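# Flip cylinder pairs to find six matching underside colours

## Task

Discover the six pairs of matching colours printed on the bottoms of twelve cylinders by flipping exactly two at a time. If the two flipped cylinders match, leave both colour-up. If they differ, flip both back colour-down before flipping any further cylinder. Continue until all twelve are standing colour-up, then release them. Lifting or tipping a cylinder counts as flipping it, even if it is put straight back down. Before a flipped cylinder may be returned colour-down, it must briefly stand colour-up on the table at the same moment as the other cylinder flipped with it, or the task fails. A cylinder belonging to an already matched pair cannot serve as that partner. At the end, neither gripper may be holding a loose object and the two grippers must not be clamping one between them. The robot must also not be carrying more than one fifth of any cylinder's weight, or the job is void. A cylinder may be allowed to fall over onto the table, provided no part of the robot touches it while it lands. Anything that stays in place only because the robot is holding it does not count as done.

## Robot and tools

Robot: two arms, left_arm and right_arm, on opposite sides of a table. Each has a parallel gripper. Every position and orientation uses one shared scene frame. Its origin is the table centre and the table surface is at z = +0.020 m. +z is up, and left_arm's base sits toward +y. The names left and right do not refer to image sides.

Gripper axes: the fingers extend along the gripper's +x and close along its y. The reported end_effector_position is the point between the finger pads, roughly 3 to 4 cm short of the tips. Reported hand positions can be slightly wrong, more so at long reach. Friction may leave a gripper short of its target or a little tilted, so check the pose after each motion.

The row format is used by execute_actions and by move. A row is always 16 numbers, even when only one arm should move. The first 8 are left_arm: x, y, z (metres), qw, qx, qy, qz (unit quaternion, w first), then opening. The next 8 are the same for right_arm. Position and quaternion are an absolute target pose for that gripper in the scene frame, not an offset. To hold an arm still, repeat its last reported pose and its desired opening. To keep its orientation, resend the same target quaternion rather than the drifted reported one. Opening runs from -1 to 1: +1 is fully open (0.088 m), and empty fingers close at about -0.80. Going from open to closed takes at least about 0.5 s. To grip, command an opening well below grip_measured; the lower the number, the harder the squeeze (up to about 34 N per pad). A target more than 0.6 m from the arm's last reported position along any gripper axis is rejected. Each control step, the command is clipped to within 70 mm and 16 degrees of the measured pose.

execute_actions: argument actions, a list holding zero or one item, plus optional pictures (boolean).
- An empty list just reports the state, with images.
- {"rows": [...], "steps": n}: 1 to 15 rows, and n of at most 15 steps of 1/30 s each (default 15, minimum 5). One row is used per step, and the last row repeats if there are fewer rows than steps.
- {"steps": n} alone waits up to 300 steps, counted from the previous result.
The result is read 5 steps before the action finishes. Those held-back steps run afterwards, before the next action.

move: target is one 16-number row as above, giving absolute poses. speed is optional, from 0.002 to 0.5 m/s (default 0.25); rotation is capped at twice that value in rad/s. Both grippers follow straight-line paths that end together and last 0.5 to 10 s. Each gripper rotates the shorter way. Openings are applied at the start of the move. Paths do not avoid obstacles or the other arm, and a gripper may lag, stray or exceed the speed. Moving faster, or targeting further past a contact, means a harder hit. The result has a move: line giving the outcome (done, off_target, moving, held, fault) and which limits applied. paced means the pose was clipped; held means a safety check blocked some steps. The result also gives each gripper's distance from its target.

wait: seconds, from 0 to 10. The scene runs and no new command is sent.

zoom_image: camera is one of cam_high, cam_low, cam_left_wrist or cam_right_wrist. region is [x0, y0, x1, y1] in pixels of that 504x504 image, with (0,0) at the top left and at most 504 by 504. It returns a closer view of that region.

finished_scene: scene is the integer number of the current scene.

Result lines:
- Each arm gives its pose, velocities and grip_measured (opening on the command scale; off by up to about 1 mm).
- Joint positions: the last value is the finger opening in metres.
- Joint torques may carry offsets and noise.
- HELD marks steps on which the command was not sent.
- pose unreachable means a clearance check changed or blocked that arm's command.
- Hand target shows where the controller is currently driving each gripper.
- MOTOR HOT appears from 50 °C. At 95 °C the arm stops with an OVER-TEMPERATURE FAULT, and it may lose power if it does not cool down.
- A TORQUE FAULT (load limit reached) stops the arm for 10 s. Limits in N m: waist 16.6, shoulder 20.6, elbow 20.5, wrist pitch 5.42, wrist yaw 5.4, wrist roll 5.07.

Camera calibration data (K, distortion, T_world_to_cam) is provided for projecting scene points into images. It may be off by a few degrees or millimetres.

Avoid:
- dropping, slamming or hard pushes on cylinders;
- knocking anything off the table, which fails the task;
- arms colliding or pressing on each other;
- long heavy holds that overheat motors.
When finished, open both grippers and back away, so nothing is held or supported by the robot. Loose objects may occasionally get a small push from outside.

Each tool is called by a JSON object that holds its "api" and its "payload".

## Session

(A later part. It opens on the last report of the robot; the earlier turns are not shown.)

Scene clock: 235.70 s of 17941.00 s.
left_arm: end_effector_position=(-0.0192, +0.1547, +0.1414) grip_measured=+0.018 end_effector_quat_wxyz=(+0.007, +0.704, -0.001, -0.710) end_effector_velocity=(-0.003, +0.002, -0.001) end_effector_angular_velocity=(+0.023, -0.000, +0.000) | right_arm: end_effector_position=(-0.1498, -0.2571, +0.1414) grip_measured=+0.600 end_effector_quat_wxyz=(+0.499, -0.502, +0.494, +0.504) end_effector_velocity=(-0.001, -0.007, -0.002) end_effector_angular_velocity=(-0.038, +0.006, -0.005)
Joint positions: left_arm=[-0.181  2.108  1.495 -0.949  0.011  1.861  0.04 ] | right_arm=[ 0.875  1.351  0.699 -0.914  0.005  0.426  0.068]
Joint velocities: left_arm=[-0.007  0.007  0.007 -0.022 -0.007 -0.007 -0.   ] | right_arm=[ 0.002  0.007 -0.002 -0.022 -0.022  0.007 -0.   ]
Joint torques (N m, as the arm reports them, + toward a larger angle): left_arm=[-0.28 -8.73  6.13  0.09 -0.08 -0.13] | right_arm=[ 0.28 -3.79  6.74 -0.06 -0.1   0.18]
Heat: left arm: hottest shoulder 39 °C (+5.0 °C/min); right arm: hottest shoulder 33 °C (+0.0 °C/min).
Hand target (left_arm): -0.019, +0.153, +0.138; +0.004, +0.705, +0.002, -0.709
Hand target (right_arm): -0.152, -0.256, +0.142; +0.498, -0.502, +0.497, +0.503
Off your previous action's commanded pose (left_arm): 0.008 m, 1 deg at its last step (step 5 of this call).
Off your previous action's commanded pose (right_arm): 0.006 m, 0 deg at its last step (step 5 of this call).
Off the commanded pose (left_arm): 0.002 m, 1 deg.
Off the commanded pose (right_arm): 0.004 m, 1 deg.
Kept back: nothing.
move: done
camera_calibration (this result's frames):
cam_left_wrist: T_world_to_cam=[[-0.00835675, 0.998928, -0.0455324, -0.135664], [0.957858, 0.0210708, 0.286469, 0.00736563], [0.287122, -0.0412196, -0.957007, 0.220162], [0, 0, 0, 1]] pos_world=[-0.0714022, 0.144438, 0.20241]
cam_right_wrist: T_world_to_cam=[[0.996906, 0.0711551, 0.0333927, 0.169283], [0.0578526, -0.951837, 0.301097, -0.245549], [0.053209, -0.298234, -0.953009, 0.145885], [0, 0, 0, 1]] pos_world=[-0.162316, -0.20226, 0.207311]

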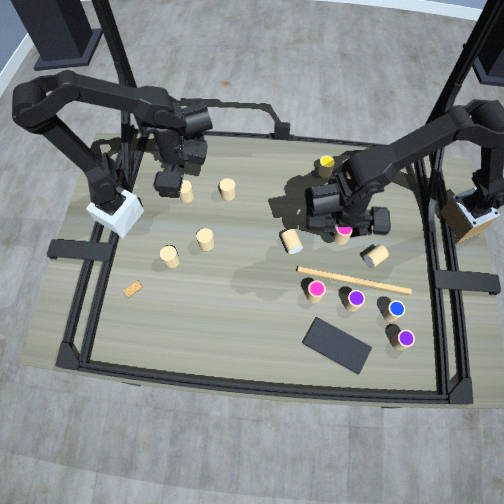

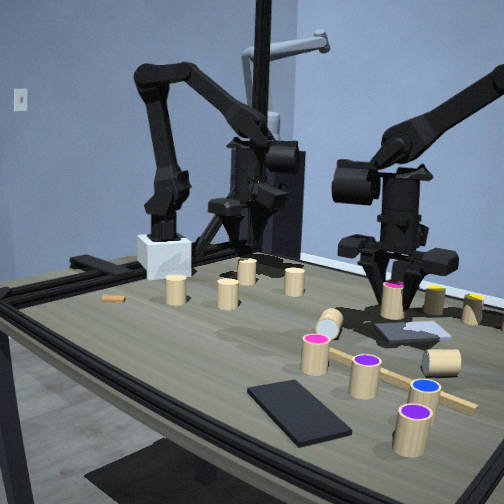

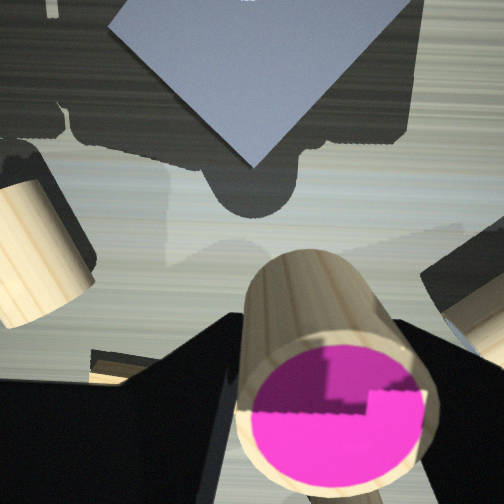

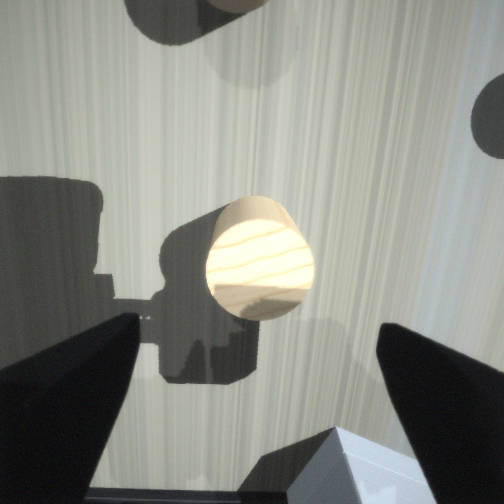

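{"api": "execute_actions", "payload": {"actions": []}}

{"api": "move", "payload": {"target": [-0.02,0.155,0.066,0,0.707,0,-0.707,-0.4,-0.152,-0.255,0.066,0.5,-0.5,0.5,0.5,0.6], "speed": 0.13}}

{"api": "execute_actions", "payload": {"actions": [{"rows":[[-0.02,0.155,0.066,0,0.707,0,-0.707,0.6,-0.152,-0.255,0.066,0.5,-0.5,0.5,0.5,0.6]]}]}}

{"api": "move", "payload": {"target": [-0.02,0.155,0.15,0,0.707,0,-0.707,0.6,-0.152,-0.255,0.066,0.5,-0.5,0.5,0.5,-0.4], "speed": 0.3}}

{"api": "execute_actions", "payload": {"actions": [{"rows":[[-0.02,0.155,0.15,0,0.707,0,-0.707,0.6,-0.152,-0.255,0.17,0.5,-0.5,0.5,0.5,-0.4]]}]}}

{"api": "move", "payload": {"target": [0.018,0.07,0.308,0.5,0.5,-0.5,-0.5,0.7,0.02,-0.03,0.301,0.707,0,0,0.707,-0.4], "speed": 0.45}}

{"api": "execute_actions", "payload": {"actions": [{"rows":[[0.02,0.012,0.309,0.5,0.5,-0.5,-0.5,0.7,0.02,-0.03,0.301,0.707,0,0,0.707,-0.4]]}]}}

{"api": "execute_actions", "payload": {"actions": [{"rows":[[0.02,0.012,0.309,0.5,0.5,-0.5,-0.5,-0.4,0.02,-0.03,0.301,0.707,0,0,0.707,-0.4]],"steps":13}], "pictures": true}}

Scene clock: 236.80 s of 17941.00 s.
left_arm: end_effector_position=(-0.0193, +0.1551, +0.1408) grip_measured=+0.018 end_effector_quat_wxyz=(+0.006, +0.704, +0.000, -0.710) end_effector_velocity=(+0.002, +0.003, +0.000) end_effector_angular_velocity=(+0.014, -0.019, +0.005) | right_arm: end_effector_position=(-0.1500, -0.2574, +0.1412) grip_measured=+0.600 end_effector_quat_wxyz=(+0.499, -0.503, +0.495, +0.503) end_effector_velocity=(+0.000, -0.002, -0.000) end_effector_angular_velocity=(-0.010, +0.003, +0.020)
Joint positions: left_arm=[-0.181  2.11   1.496 -0.951  0.01   1.86   0.04 ] | right_arm=[ 0.877  1.353  0.699 -0.915  0.005  0.427  0.068]
Joint velocities: left_arm=[-0.002 -0.002 -0.002 -0.007 -0.022 -0.007  0.   ] | right_arm=[-0.002 -0.002 -0.002 -0.007 -0.007 -0.022 -0.   ]
Joint torques (N m, as the arm reports them, + toward a larger angle): left_arm=[-0.1  -8.99  6.21  0.18 -0.07 -0.08] | right_arm=[ 0.28 -3.82  6.7  -0.07 -0.11  0.18]
Heat: left arm: hottest shoulder 39 °C (+5.0 °C/min); right arm: hottest shoulder 33 °C (+0.0 °C/min).
Hand target (left_arm): -0.019, +0.153, +0.138; +0.004, +0.705, +0.002, -0.709
Hand target (right_arm): -0.152, -0.256, +0.142; +0.498, -0.503, +0.497, +0.502
Off the commanded pose (left_arm): 0.001 m, 1 deg.
Off the commanded pose (right_arm): 0.004 m, 1 deg.
Kept back: nothing.
Steps of this call (steps 1 to 33: nothing new was sent). Readings (end_effector_position):
1: left_arm (-0.0193, +0.1548, +0.1413) | right_arm (-0.1499, -0.2572, +0.1413)
2: left_arm (-0.0193, +0.1547, +0.1412) | right_arm (-0.1498, -0.2573, +0.1412)
4: left_arm (-0.0193, +0.1550, +0.1410) | right_arm (-0.1500, -0.2574, +0.1412)
8: left_arm (-0.0193, +0.1551, +0.1408) | right_arm (-0.1500, -0.2574, +0.1412)
33: the state above
camera_calibration (this result's frames):
cam_left_wrist: T_world_to_cam=[[-0.00837987, 0.999097, -0.0416594, -0.136691], [0.957971, 0.0199674, 0.28617, 0.00792528], [0.286744, -0.0375104, -0.957273, 0.219036], [0, 0, 0, 1]] pos_world=[-0.0715447, 0.144626, 0.201714]
cam_right_wrist: T_world_to_cam=[[0.996891, 0.0712197, 0.0337176, 0.169468], [0.0577148, -0.951268, 0.302917, -0.245847], [0.0536481, -0.300029, -0.95242, 0.145173], [0, 0, 0, 1]] pos_world=[-0.162541, -0.20238, 0.207023]

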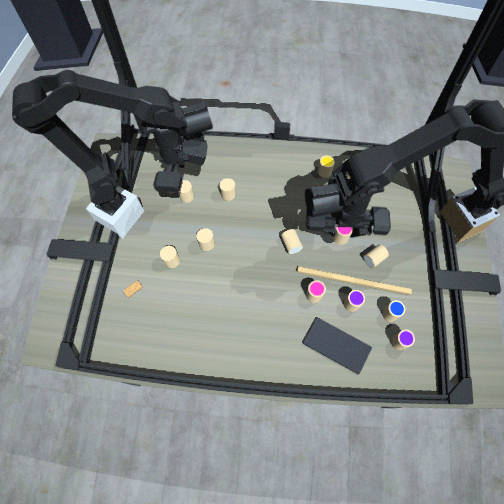

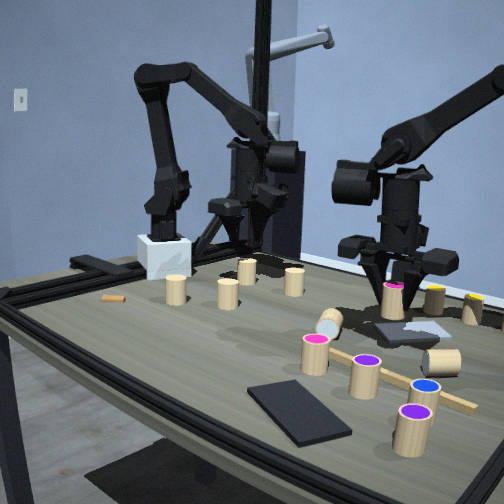

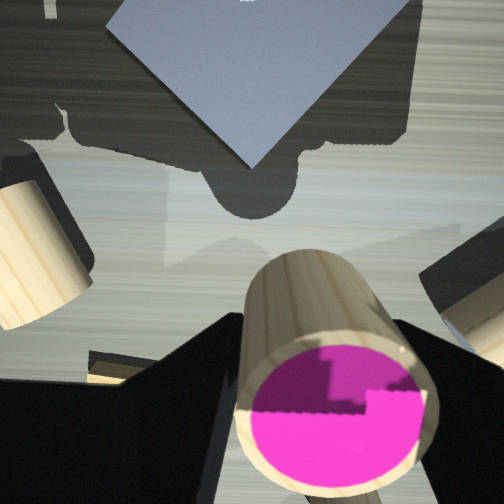

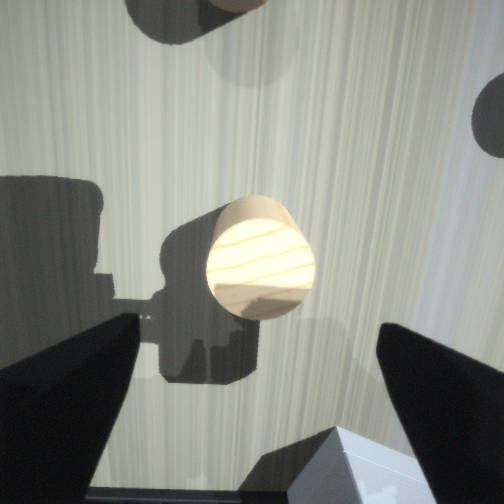

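Scene clock: 237.90 s of 17941.00 s.
left_arm: end_effector_position=(-0.0179, +0.1504, +0.0753) grip_measured=+0.017 end_effector_quat_wxyz=(+0.010, +0.708, -0.006, -0.706) end_effector_velocity=(-0.000, +0.002, +0.000) end_effector_angular_velocity=(+0.013, -0.019, -0.014) | right_arm: end_effector_position=(-0.1528, -0.2524, +0.0698) grip_measured=+0.600 end_effector_quat_wxyz=(+0.501, -0.497, +0.496, +0.506) end_effector_velocity=(+0.002, -0.001, -0.003) end_effector_angular_velocity=(-0.003, -0.010, +0.005)
Joint positions: left_arm=[-0.184  2.229  1.401 -0.719  0.003  1.86   0.04 ] | right_arm=[ 0.877  1.569  0.539 -0.528  0.002  0.435  0.068]
Joint velocities: left_arm=[-0.007 -0.002 -0.002 -0.007 -0.022  0.007  0.   ] | right_arm=[-0.002  0.007 -0.007  0.007  0.007 -0.007 -0.   ]
Joint torques (N m, as the arm reports them, + toward a larger angle): left_arm=[-0.11 -8.46  3.69  0.59 -0.11  0.1 ] | right_arm=[-0.03 -4.36  3.21  0.32 -0.11  0.18]
Heat: left arm: hottest shoulder 39 °C (+5.0 °C/min); right arm: hottest elbow 33 °C (+0.0 °C/min).
Hand target (left_arm): -0.020, +0.155, +0.066; +0.000, +0.707, -0.000, -0.707
Hand target (right_arm): -0.152, -0.256, +0.067; +0.500, -0.500, +0.500, +0.500
Off the commanded pose (left_arm): 0.011 m, 1 deg.
Off the commanded pose (right_arm): 0.005 m, 1 deg.
Kept back: nothing.
move: off_target (left_arm)
camera_calibration (this result's frames):
cam_left_wrist: T_world_to_cam=[[-0.00523298, 0.998368, -0.056861, -0.13337], [0.954581, 0.0219269, 0.297143, 0.0241944], [0.297905, -0.0527235, -0.953138, 0.158001], [0, 0, 0, 1]] pos_world=[-0.0708627, 0.140953, 0.135824]
cam_right_wrist: T_world_to_cam=[[0.997622, 0.0633629, 0.0271355, 0.172878], [0.0526148, -0.954335, 0.294069, -0.22028], [0.0445295, -0.291942, -0.955399, 0.0796366], [0, 0, 0, 1]] pos_world=[-0.164423, -0.197926, 0.136171]

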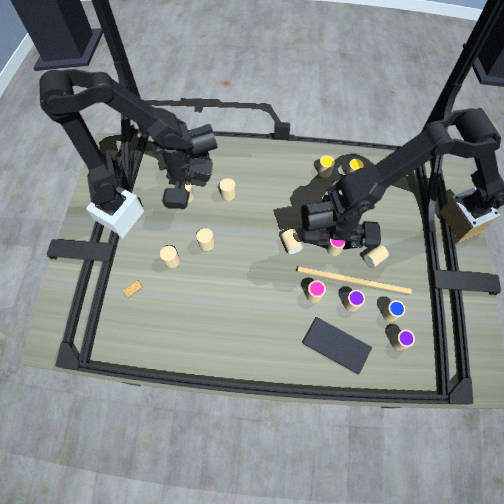

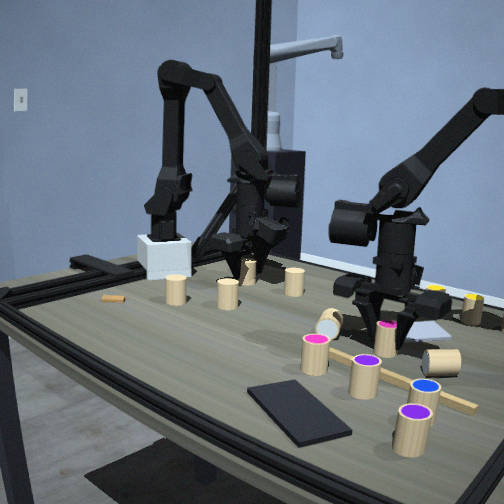

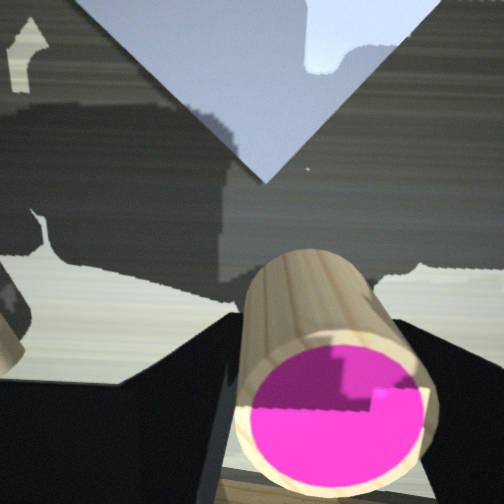

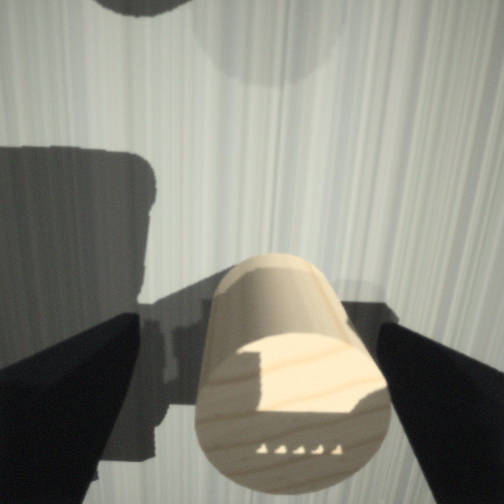

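Scene clock: 238.23 s of 17941.00 s.
left_arm: end_effector_position=(-0.0179, +0.1503, +0.0738) grip_measured=+0.543 end_effector_quat_wxyz=(+0.010, +0.708, -0.006, -0.706) end_effector_velocity=(-0.001, +0.005, +0.000) end_effector_angular_velocity=(+0.023, -0.000, +0.020) | right_arm: end_effector_position=(-0.1528, -0.2524, +0.0687) grip_measured=+0.600 end_effector_quat_wxyz=(+0.501, -0.498, +0.496, +0.505) end_effector_velocity=(+0.000, +0.000, -0.001) end_effector_angular_velocity=(-0.001, +0.007, +0.015)
Joint positions: left_arm=[-0.184  2.233  1.401 -0.716  0.003  1.861  0.066] | right_arm=[ 0.877  1.575  0.539 -0.524  0.002  0.435  0.068]
Joint velocities: left_arm=[-0.002 -0.002 -0.002 -0.022 -0.007 -0.022  0.02 ] | right_arm=[-0.007  0.002 -0.002  0.007 -0.007 -0.022  0.   ]
Joint torques (N m, as the arm reports them, + toward a larger angle): left_arm=[-0.13 -8.62  3.62  0.48 -0.09  0.12] | right_arm=[-0.04 -4.33  3.53  0.32 -0.1   0.18]
Heat: left arm: hottest shoulder 39 °C (+5.1 °C/min); right arm: hottest elbow 33 °C (+0.0 °C/min).
Steps of this call (steps 1 to 10: the first 10 steps of this action). Readings (end_effector_position):
1: left_arm (-0.0179, +0.1504, +0.0753) | right_arm (-0.1528, -0.2524, +0.0695)
2: left_arm (-0.0179, +0.1504, +0.0753) | right_arm (-0.1529, -0.2523, +0.0693)
4: left_arm (-0.0177, +0.1499, +0.0752) | right_arm (-0.1528, -0.2525, +0.0689)
8: left_arm (-0.0179, +0.1502, +0.0739) | right_arm (-0.1528, -0.2525, +0.0687)
10: the state above

Scene clock: 239.53 s of 17941.00 s.
left_arm: end_effector_position=(-0.0203, +0.1582, +0.1440) grip_measured=+0.600 end_effector_quat_wxyz=(-0.003, +0.704, +0.007, -0.710) end_effector_velocity=(-0.002, +0.007, +0.002) end_effector_angular_velocity=(+0.033, +0.002, +0.005) | right_arm: end_effector_position=(-0.1526, -0.2525, +0.0685) grip_measured=+0.022 end_effector_quat_wxyz=(+0.501, -0.498, +0.497, +0.504) end_effector_velocity=(+0.000, -0.002, +0.001) end_effector_angular_velocity=(-0.005, +0.006, +0.005)
Joint positions: left_arm=[-0.184  2.111  1.511 -0.987  0.003  1.861  0.068] | right_arm=[ 0.876  1.575  0.539 -0.524  0.003  0.435  0.04 ]
Joint velocities: left_arm=[-0.002 -0.002  0.002 -0.037 -0.007 -0.007 -0.   ] | right_arm=[-0.002 -0.007 -0.002 -0.007 -0.007 -0.007 -0.   ]
Joint torques (N m, as the arm reports them, + toward a larger angle): left_arm=[ -0.15 -11.99   6.11   0.15  -0.06   0.13] | right_arm=[-0.03 -4.39  3.53  0.31 -0.11  0.17]
Heat: left arm: hottest shoulder 39 °C (+5.0 °C/min); right arm: hottest elbow 33 °C (+0.0 °C/min).
Hand target (left_arm): -0.020, +0.155, +0.150; +0.000, +0.707, -0.000, -0.707
Hand target (right_arm): -0.152, -0.255, +0.066; +0.500, -0.500, +0.500, +0.500
Off your previous action's commanded pose (left_arm): 0.009 m, 1 deg at its last step (step 5 of this call).
Off your previous action's commanded pose (right_arm): 0.004 m, 1 deg at its last step (step 5 of this call).
Off the commanded pose (left_arm): 0.007 m, 1 deg.
Off the commanded pose (right_arm): 0.004 m, 1 deg.
Kept back: nothing.
move: done
camera_calibration (this result's frames):
cam_left_wrist: T_world_to_cam=[[-0.0052868, 0.999801, -0.0192393, -0.142911], [0.957925, 0.0105847, 0.286822, 0.00923502], [0.286968, -0.0169134, -0.957791, 0.219342], [0, 0, 0, 1]] pos_world=[-0.0725461, 0.146494, 0.204685]
cam_right_wrist: T_world_to_cam=[[0.9976, 0.0630502, 0.0286126, 0.172572], [0.0517606, -0.953588, 0.296634, -0.220066], [0.0459875, -0.294441, -0.954563, 0.0779864], [0, 0, 0, 1]] pos_world=[-0.164354, -0.197771, 0.134784]

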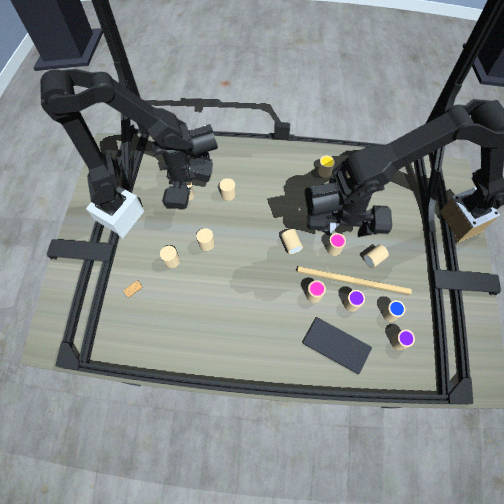

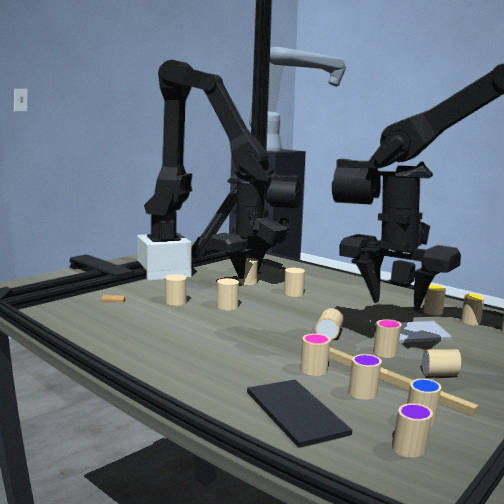

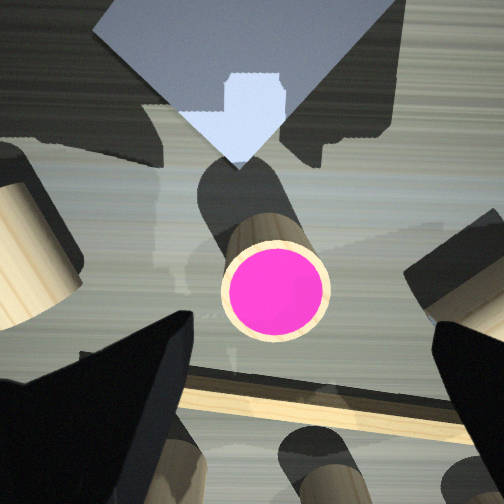

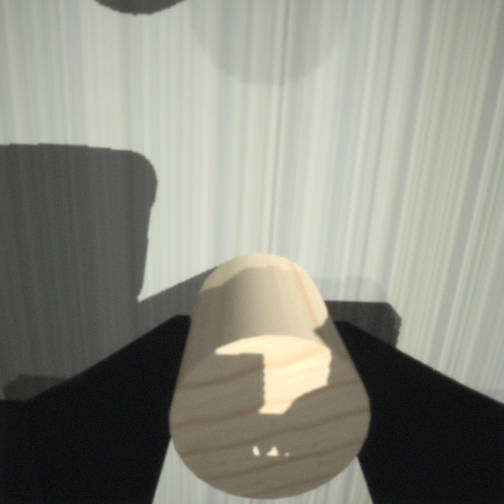

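Scene clock: 239.87 s of 17941.00 s.
left_arm: end_effector_position=(-0.0204, +0.1585, +0.1441) grip_measured=+0.600 end_effector_quat_wxyz=(-0.004, +0.704, +0.008, -0.710) end_effector_velocity=(+0.000, +0.007, -0.001) end_effector_angular_velocity=(+0.032, -0.013, +0.005) | right_arm: end_effector_position=(-0.1534, -0.2509, +0.1535) grip_measured=+0.023 end_effector_quat_wxyz=(+0.501, -0.498, +0.497, +0.504) end_effector_velocity=(+0.011, -0.025, +0.118) end_effector_angular_velocity=(-0.094, -0.036, +0.020)
Joint positions: left_arm=[-0.184  2.111  1.511 -0.989  0.003  1.861  0.068] | right_arm=[ 0.876  1.356  0.754 -0.959  0.002  0.435  0.04 ]
Joint velocities: left_arm=[-0.002 -0.002 -0.007 -0.022 -0.022 -0.007  0.   ] | right_arm=[-0.002 -0.212  0.339 -0.652 -0.007 -0.022  0.   ]
Joint torques (N m, as the arm reports them, + toward a larger angle): left_arm=[ -0.28 -11.72   6.19   0.11  -0.04   0.05] | right_arm=[ 0.   -5.16  6.14 -0.15 -0.1   0.17]
Heat: left arm: hottest shoulder 39 °C (+5.0 °C/min); right arm: hottest elbow 33 °C (+0.0 °C/min).
Steps of this call (steps 1 to 10: the first 10 steps of this action). Readings (end_effector_position):
1: left_arm (-0.0203, +0.1583, +0.1440) | right_arm (-0.1518, -0.2547, +0.0741)
2: left_arm (-0.0203, +0.1584, +0.1440) | right_arm (-0.1496, -0.2592, +0.0822)
4: left_arm (-0.0204, +0.1585, +0.1440) | right_arm (-0.1506, -0.2571, +0.1031)
8: left_arm (-0.0204, +0.1586, +0.1440) | right_arm (-0.1540, -0.2500, +0.1430)
10: the state above

Scene clock: 242.80 s of 17941.00 s.
left_arm: end_effector_position=(+0.0173, +0.0710, +0.3210) grip_measured=+0.700 end_effector_quat_wxyz=(+0.497, +0.499, -0.512, -0.492) end_effector_velocity=(+0.000, -0.001, +0.002) end_effector_angular_velocity=(-0.015, +0.015, +0.004) | right_arm: end_effector_position=(+0.0170, -0.0313, +0.2972) grip_measured=+0.022 end_effector_quat_wxyz=(+0.711, -0.004, +0.003, +0.703) end_effector_velocity=(+0.000, +0.001, -0.004) end_effector_angular_velocity=(-0.007, +0.010, +0.005)
Joint positions: left_arm=[-0.023  1.816  0.869  0.967  0.464  1.583  0.073] | right_arm=[ 0.117  1.529  0.563  0.956 -0.309 -0.005  0.04 ]
Joint velocities: left_arm=[-0.002  0.007  0.002  0.022 -0.007 -0.022 -0.   ] | right_arm=[-0.002  0.012 -0.002  0.007 -0.007  0.007 -0.   ]
Joint torques (N m, as the arm reports them, + toward a larger angle): left_arm=[ 0.08 -7.03  4.07  1.74  0.11 -0.2 ] | right_arm=[-0.33 -5.84  7.56  1.62 -0.14  0.19]
Heat: left arm: hottest shoulder 39 °C (+5.0 °C/min); right arm: hottest elbow 33 °C (+0.0 °C/min).
Hand target (left_arm): +0.017, +0.072, +0.310; +0.495, +0.500, -0.503, -0.501
Hand target (right_arm): +0.019, -0.029, +0.299; +0.711, +0.000, +0.001, +0.703
Off your previous action's commanded pose (left_arm): 0.007 m, 1 deg at its last step (step 5 of this call).
Off your previous action's commanded pose (right_arm): 0.008 m, 1 deg at its last step (step 5 of this call).
Off the commanded pose (left_arm): 0.013 m, 2 deg.
Off the commanded pose (right_arm): 0.005 m, 1 deg.
Kept back: nothing.
move: off_target (left_arm)
camera_calibration (this result's frames):
cam_left_wrist: T_world_to_cam=[[0.0211991, -0.0516832, -0.998439, 0.336386], [0.95817, 0.286148, 0.00553189, -0.00590626], [0.285415, -0.956791, 0.0555873, 0.118055], [0, 0, 0, 1]] pos_world=[-0.0351666, 0.13203, 0.329331]
cam_right_wrist: T_world_to_cam=[[0.997399, -0.0396481, 0.0601991, -0.0297903], [0.0446134, -0.31642, -0.94757, 0.304056], [0.0566175, 0.94779, -0.313828, 0.2019], [0, 0, 0, 1]] pos_world=[0.00471673, -0.0963306, 0.35327]

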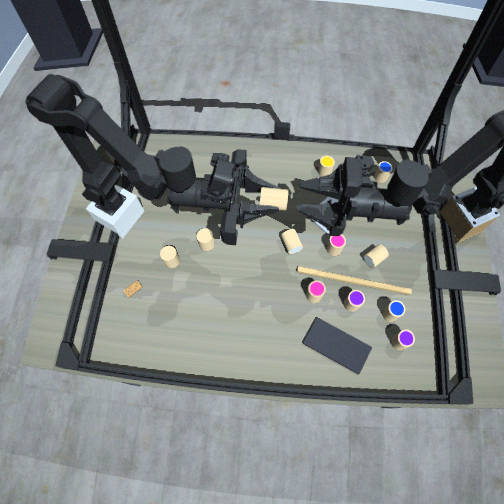

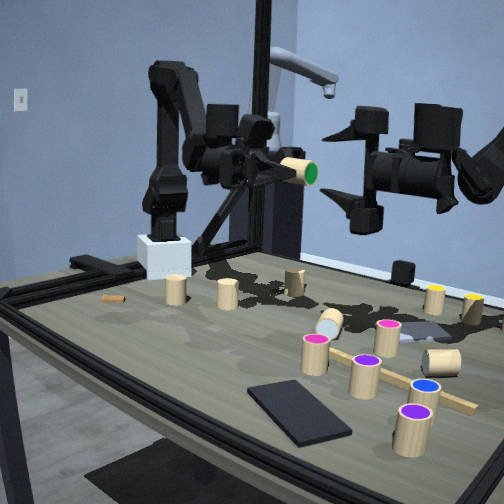

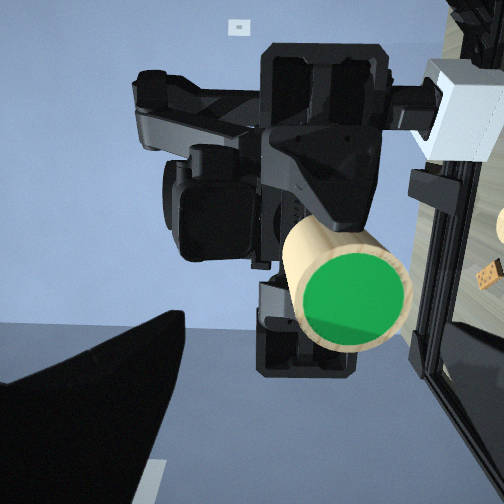

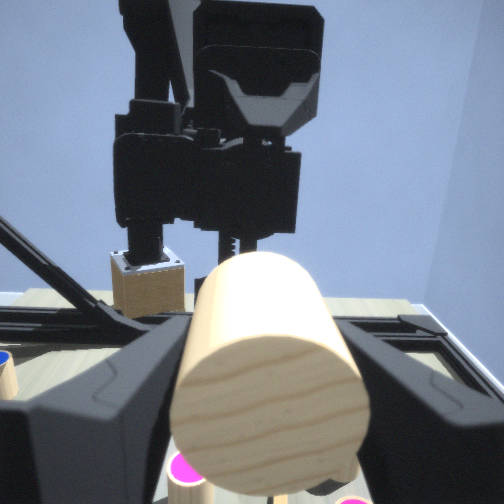

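Scene clock: 243.13 s of 17941.00 s.
left_arm: end_effector_position=(+0.0169, +0.0203, +0.3100) grip_measured=+0.700 end_effector_quat_wxyz=(+0.498, +0.499, -0.503, -0.500) end_effector_velocity=(+0.026, -0.042, +0.025) end_effector_angular_velocity=(-0.052, -0.029, +0.064) | right_arm: end_effector_position=(+0.0185, -0.0318, +0.2982) grip_measured=+0.022 end_effector_quat_wxyz=(+0.707, -0.003, +0.002, +0.707) end_effector_velocity=(-0.001, -0.002, +0.000) end_effector_angular_velocity=(-0.002, -0.021, +0.015)
Joint positions: left_arm=[-0.083  1.978  1.064  0.915  0.402  1.574  0.073] | right_arm=[ 0.106  1.529  0.565  0.956 -0.33  -0.005  0.04 ]
Joint velocities: left_arm=[-0.002  0.105  0.227 -0.066 -0.066  0.007 -0.   ] | right_arm=[-0.007 -0.007 -0.002 -0.007 -0.022 -0.022  0.   ]
Joint torques (N m, as the arm reports them, + toward a larger angle): left_arm=[-0.02 -8.61  6.81  1.49 -0.13 -0.19] | right_arm=[-0.23 -6.35  7.58  1.44 -0.14  0.17]
Heat: left arm: hottest shoulder 39 °C (+5.1 °C/min); right arm: hottest elbow 33 °C (+0.0 °C/min).
Steps of this call (steps 1 to 10: the first 10 steps of this action). Readings (end_effector_position):
1: left_arm (+0.0188, +0.0663, +0.3194) | right_arm (+0.0169, -0.0314, +0.2973)
2: left_arm (+0.0197, +0.0577, +0.3194) | right_arm (+0.0171, -0.0315, +0.2974)
4: left_arm (+0.0185, +0.0410, +0.3157) | right_arm (+0.0180, -0.0316, +0.2979)
8: left_arm (+0.0157, +0.0238, +0.3093) | right_arm (+0.0186, -0.0318, +0.2982)
10: the state above

Scene clock: 243.57 s of 17941.00 s.
left_arm: end_effector_position=(+0.0196, +0.0155, +0.3116) grip_measured=+0.027 end_effector_quat_wxyz=(+0.500, +0.500, -0.502, -0.498) end_effector_velocity=(+0.003, -0.000, +0.001) end_effector_angular_velocity=(-0.007, -0.010, +0.010) | right_arm: end_effector_position=(+0.0189, -0.0318, +0.2991) grip_measured=+0.022 end_effector_quat_wxyz=(+0.707, -0.002, +0.000, +0.707) end_effector_velocity=(+0.004, -0.002, -0.002) end_effector_angular_velocity=(-0.007, -0.005, -0.005)
Joint positions: left_arm=[-0.083  1.991  1.09   0.904  0.397  1.573  0.04 ] | right_arm=[ 0.104  1.529  0.566  0.958 -0.333 -0.004  0.04 ]
Joint velocities: left_arm=[ 0.002  0.002  0.002  0.007 -0.007  0.007 -0.   ] | right_arm=[-0.012 -0.002 -0.002 -0.007 -0.007 -0.007 -0.   ]
Joint torques (N m, as the arm reports them, + toward a larger angle): left_arm=[-0.05 -8.86  6.89  1.56 -0.12 -0.1 ] | right_arm=[-0.11 -6.39  7.39  1.3  -0.07  0.16]
Heat: left arm: hottest shoulder 39 °C (+5.0 °C/min); right arm: hottest elbow 33 °C (+0.0 °C/min).
Off your previous action's commanded pose (left_arm): 0.007 m, 1 deg at its last step (step 5 of this call).
Off your previous action's commanded pose (right_arm): 0.004 m, 0 deg at its last step (step 5 of this call).
Steps of this call (steps 1 to 5: the last 5 steps of your previous action; steps 6 to 13: the first 8 steps of this action). Readings (end_effector_position):
6: left_arm (+0.0191, +0.0164, +0.3142) | right_arm (+0.0185, -0.0318, +0.2982)
7: left_arm (+0.0192, +0.0161, +0.3141) | right_arm (+0.0185, -0.0318, +0.2982)
9: left_arm (+0.0194, +0.0158, +0.3135) | right_arm (+0.0185, -0.0318, +0.2982)
13: the state above
camera_calibration (this result's frames):
cam_left_wrist: T_world_to_cam=[[0.00343844, -0.036273, -0.999336, 0.324412], [0.955863, 0.293721, -0.00737236, 0.0117843], [0.293794, -0.955203, 0.0356819, 0.0708997], [0, 0, 0, 1]] pos_world=[-0.0332096, 0.0760296, 0.321753]
cam_right_wrist: T_world_to_cam=[[0.9977, -0.028948, 0.0612988, -0.0317276], [0.0493055, -0.310707, -0.949226, 0.306189], [0.0465242, 0.950065, -0.308565, 0.201496], [0, 0, 0, 1]] pos_world=[0.00718334, -0.0972179, 0.354762]

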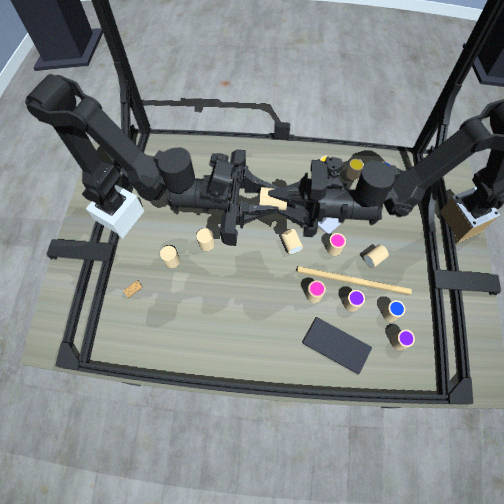

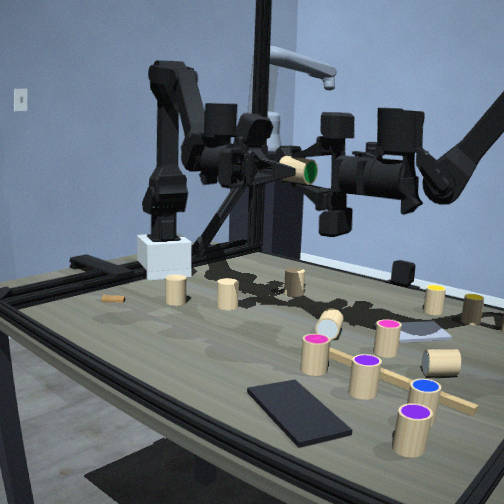

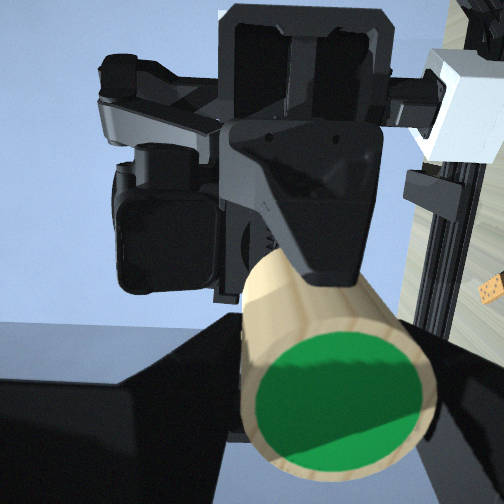

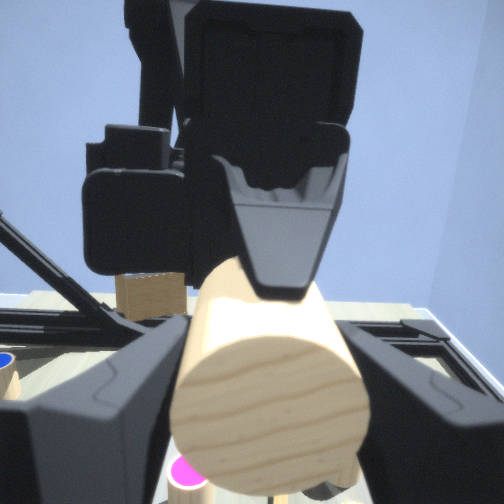

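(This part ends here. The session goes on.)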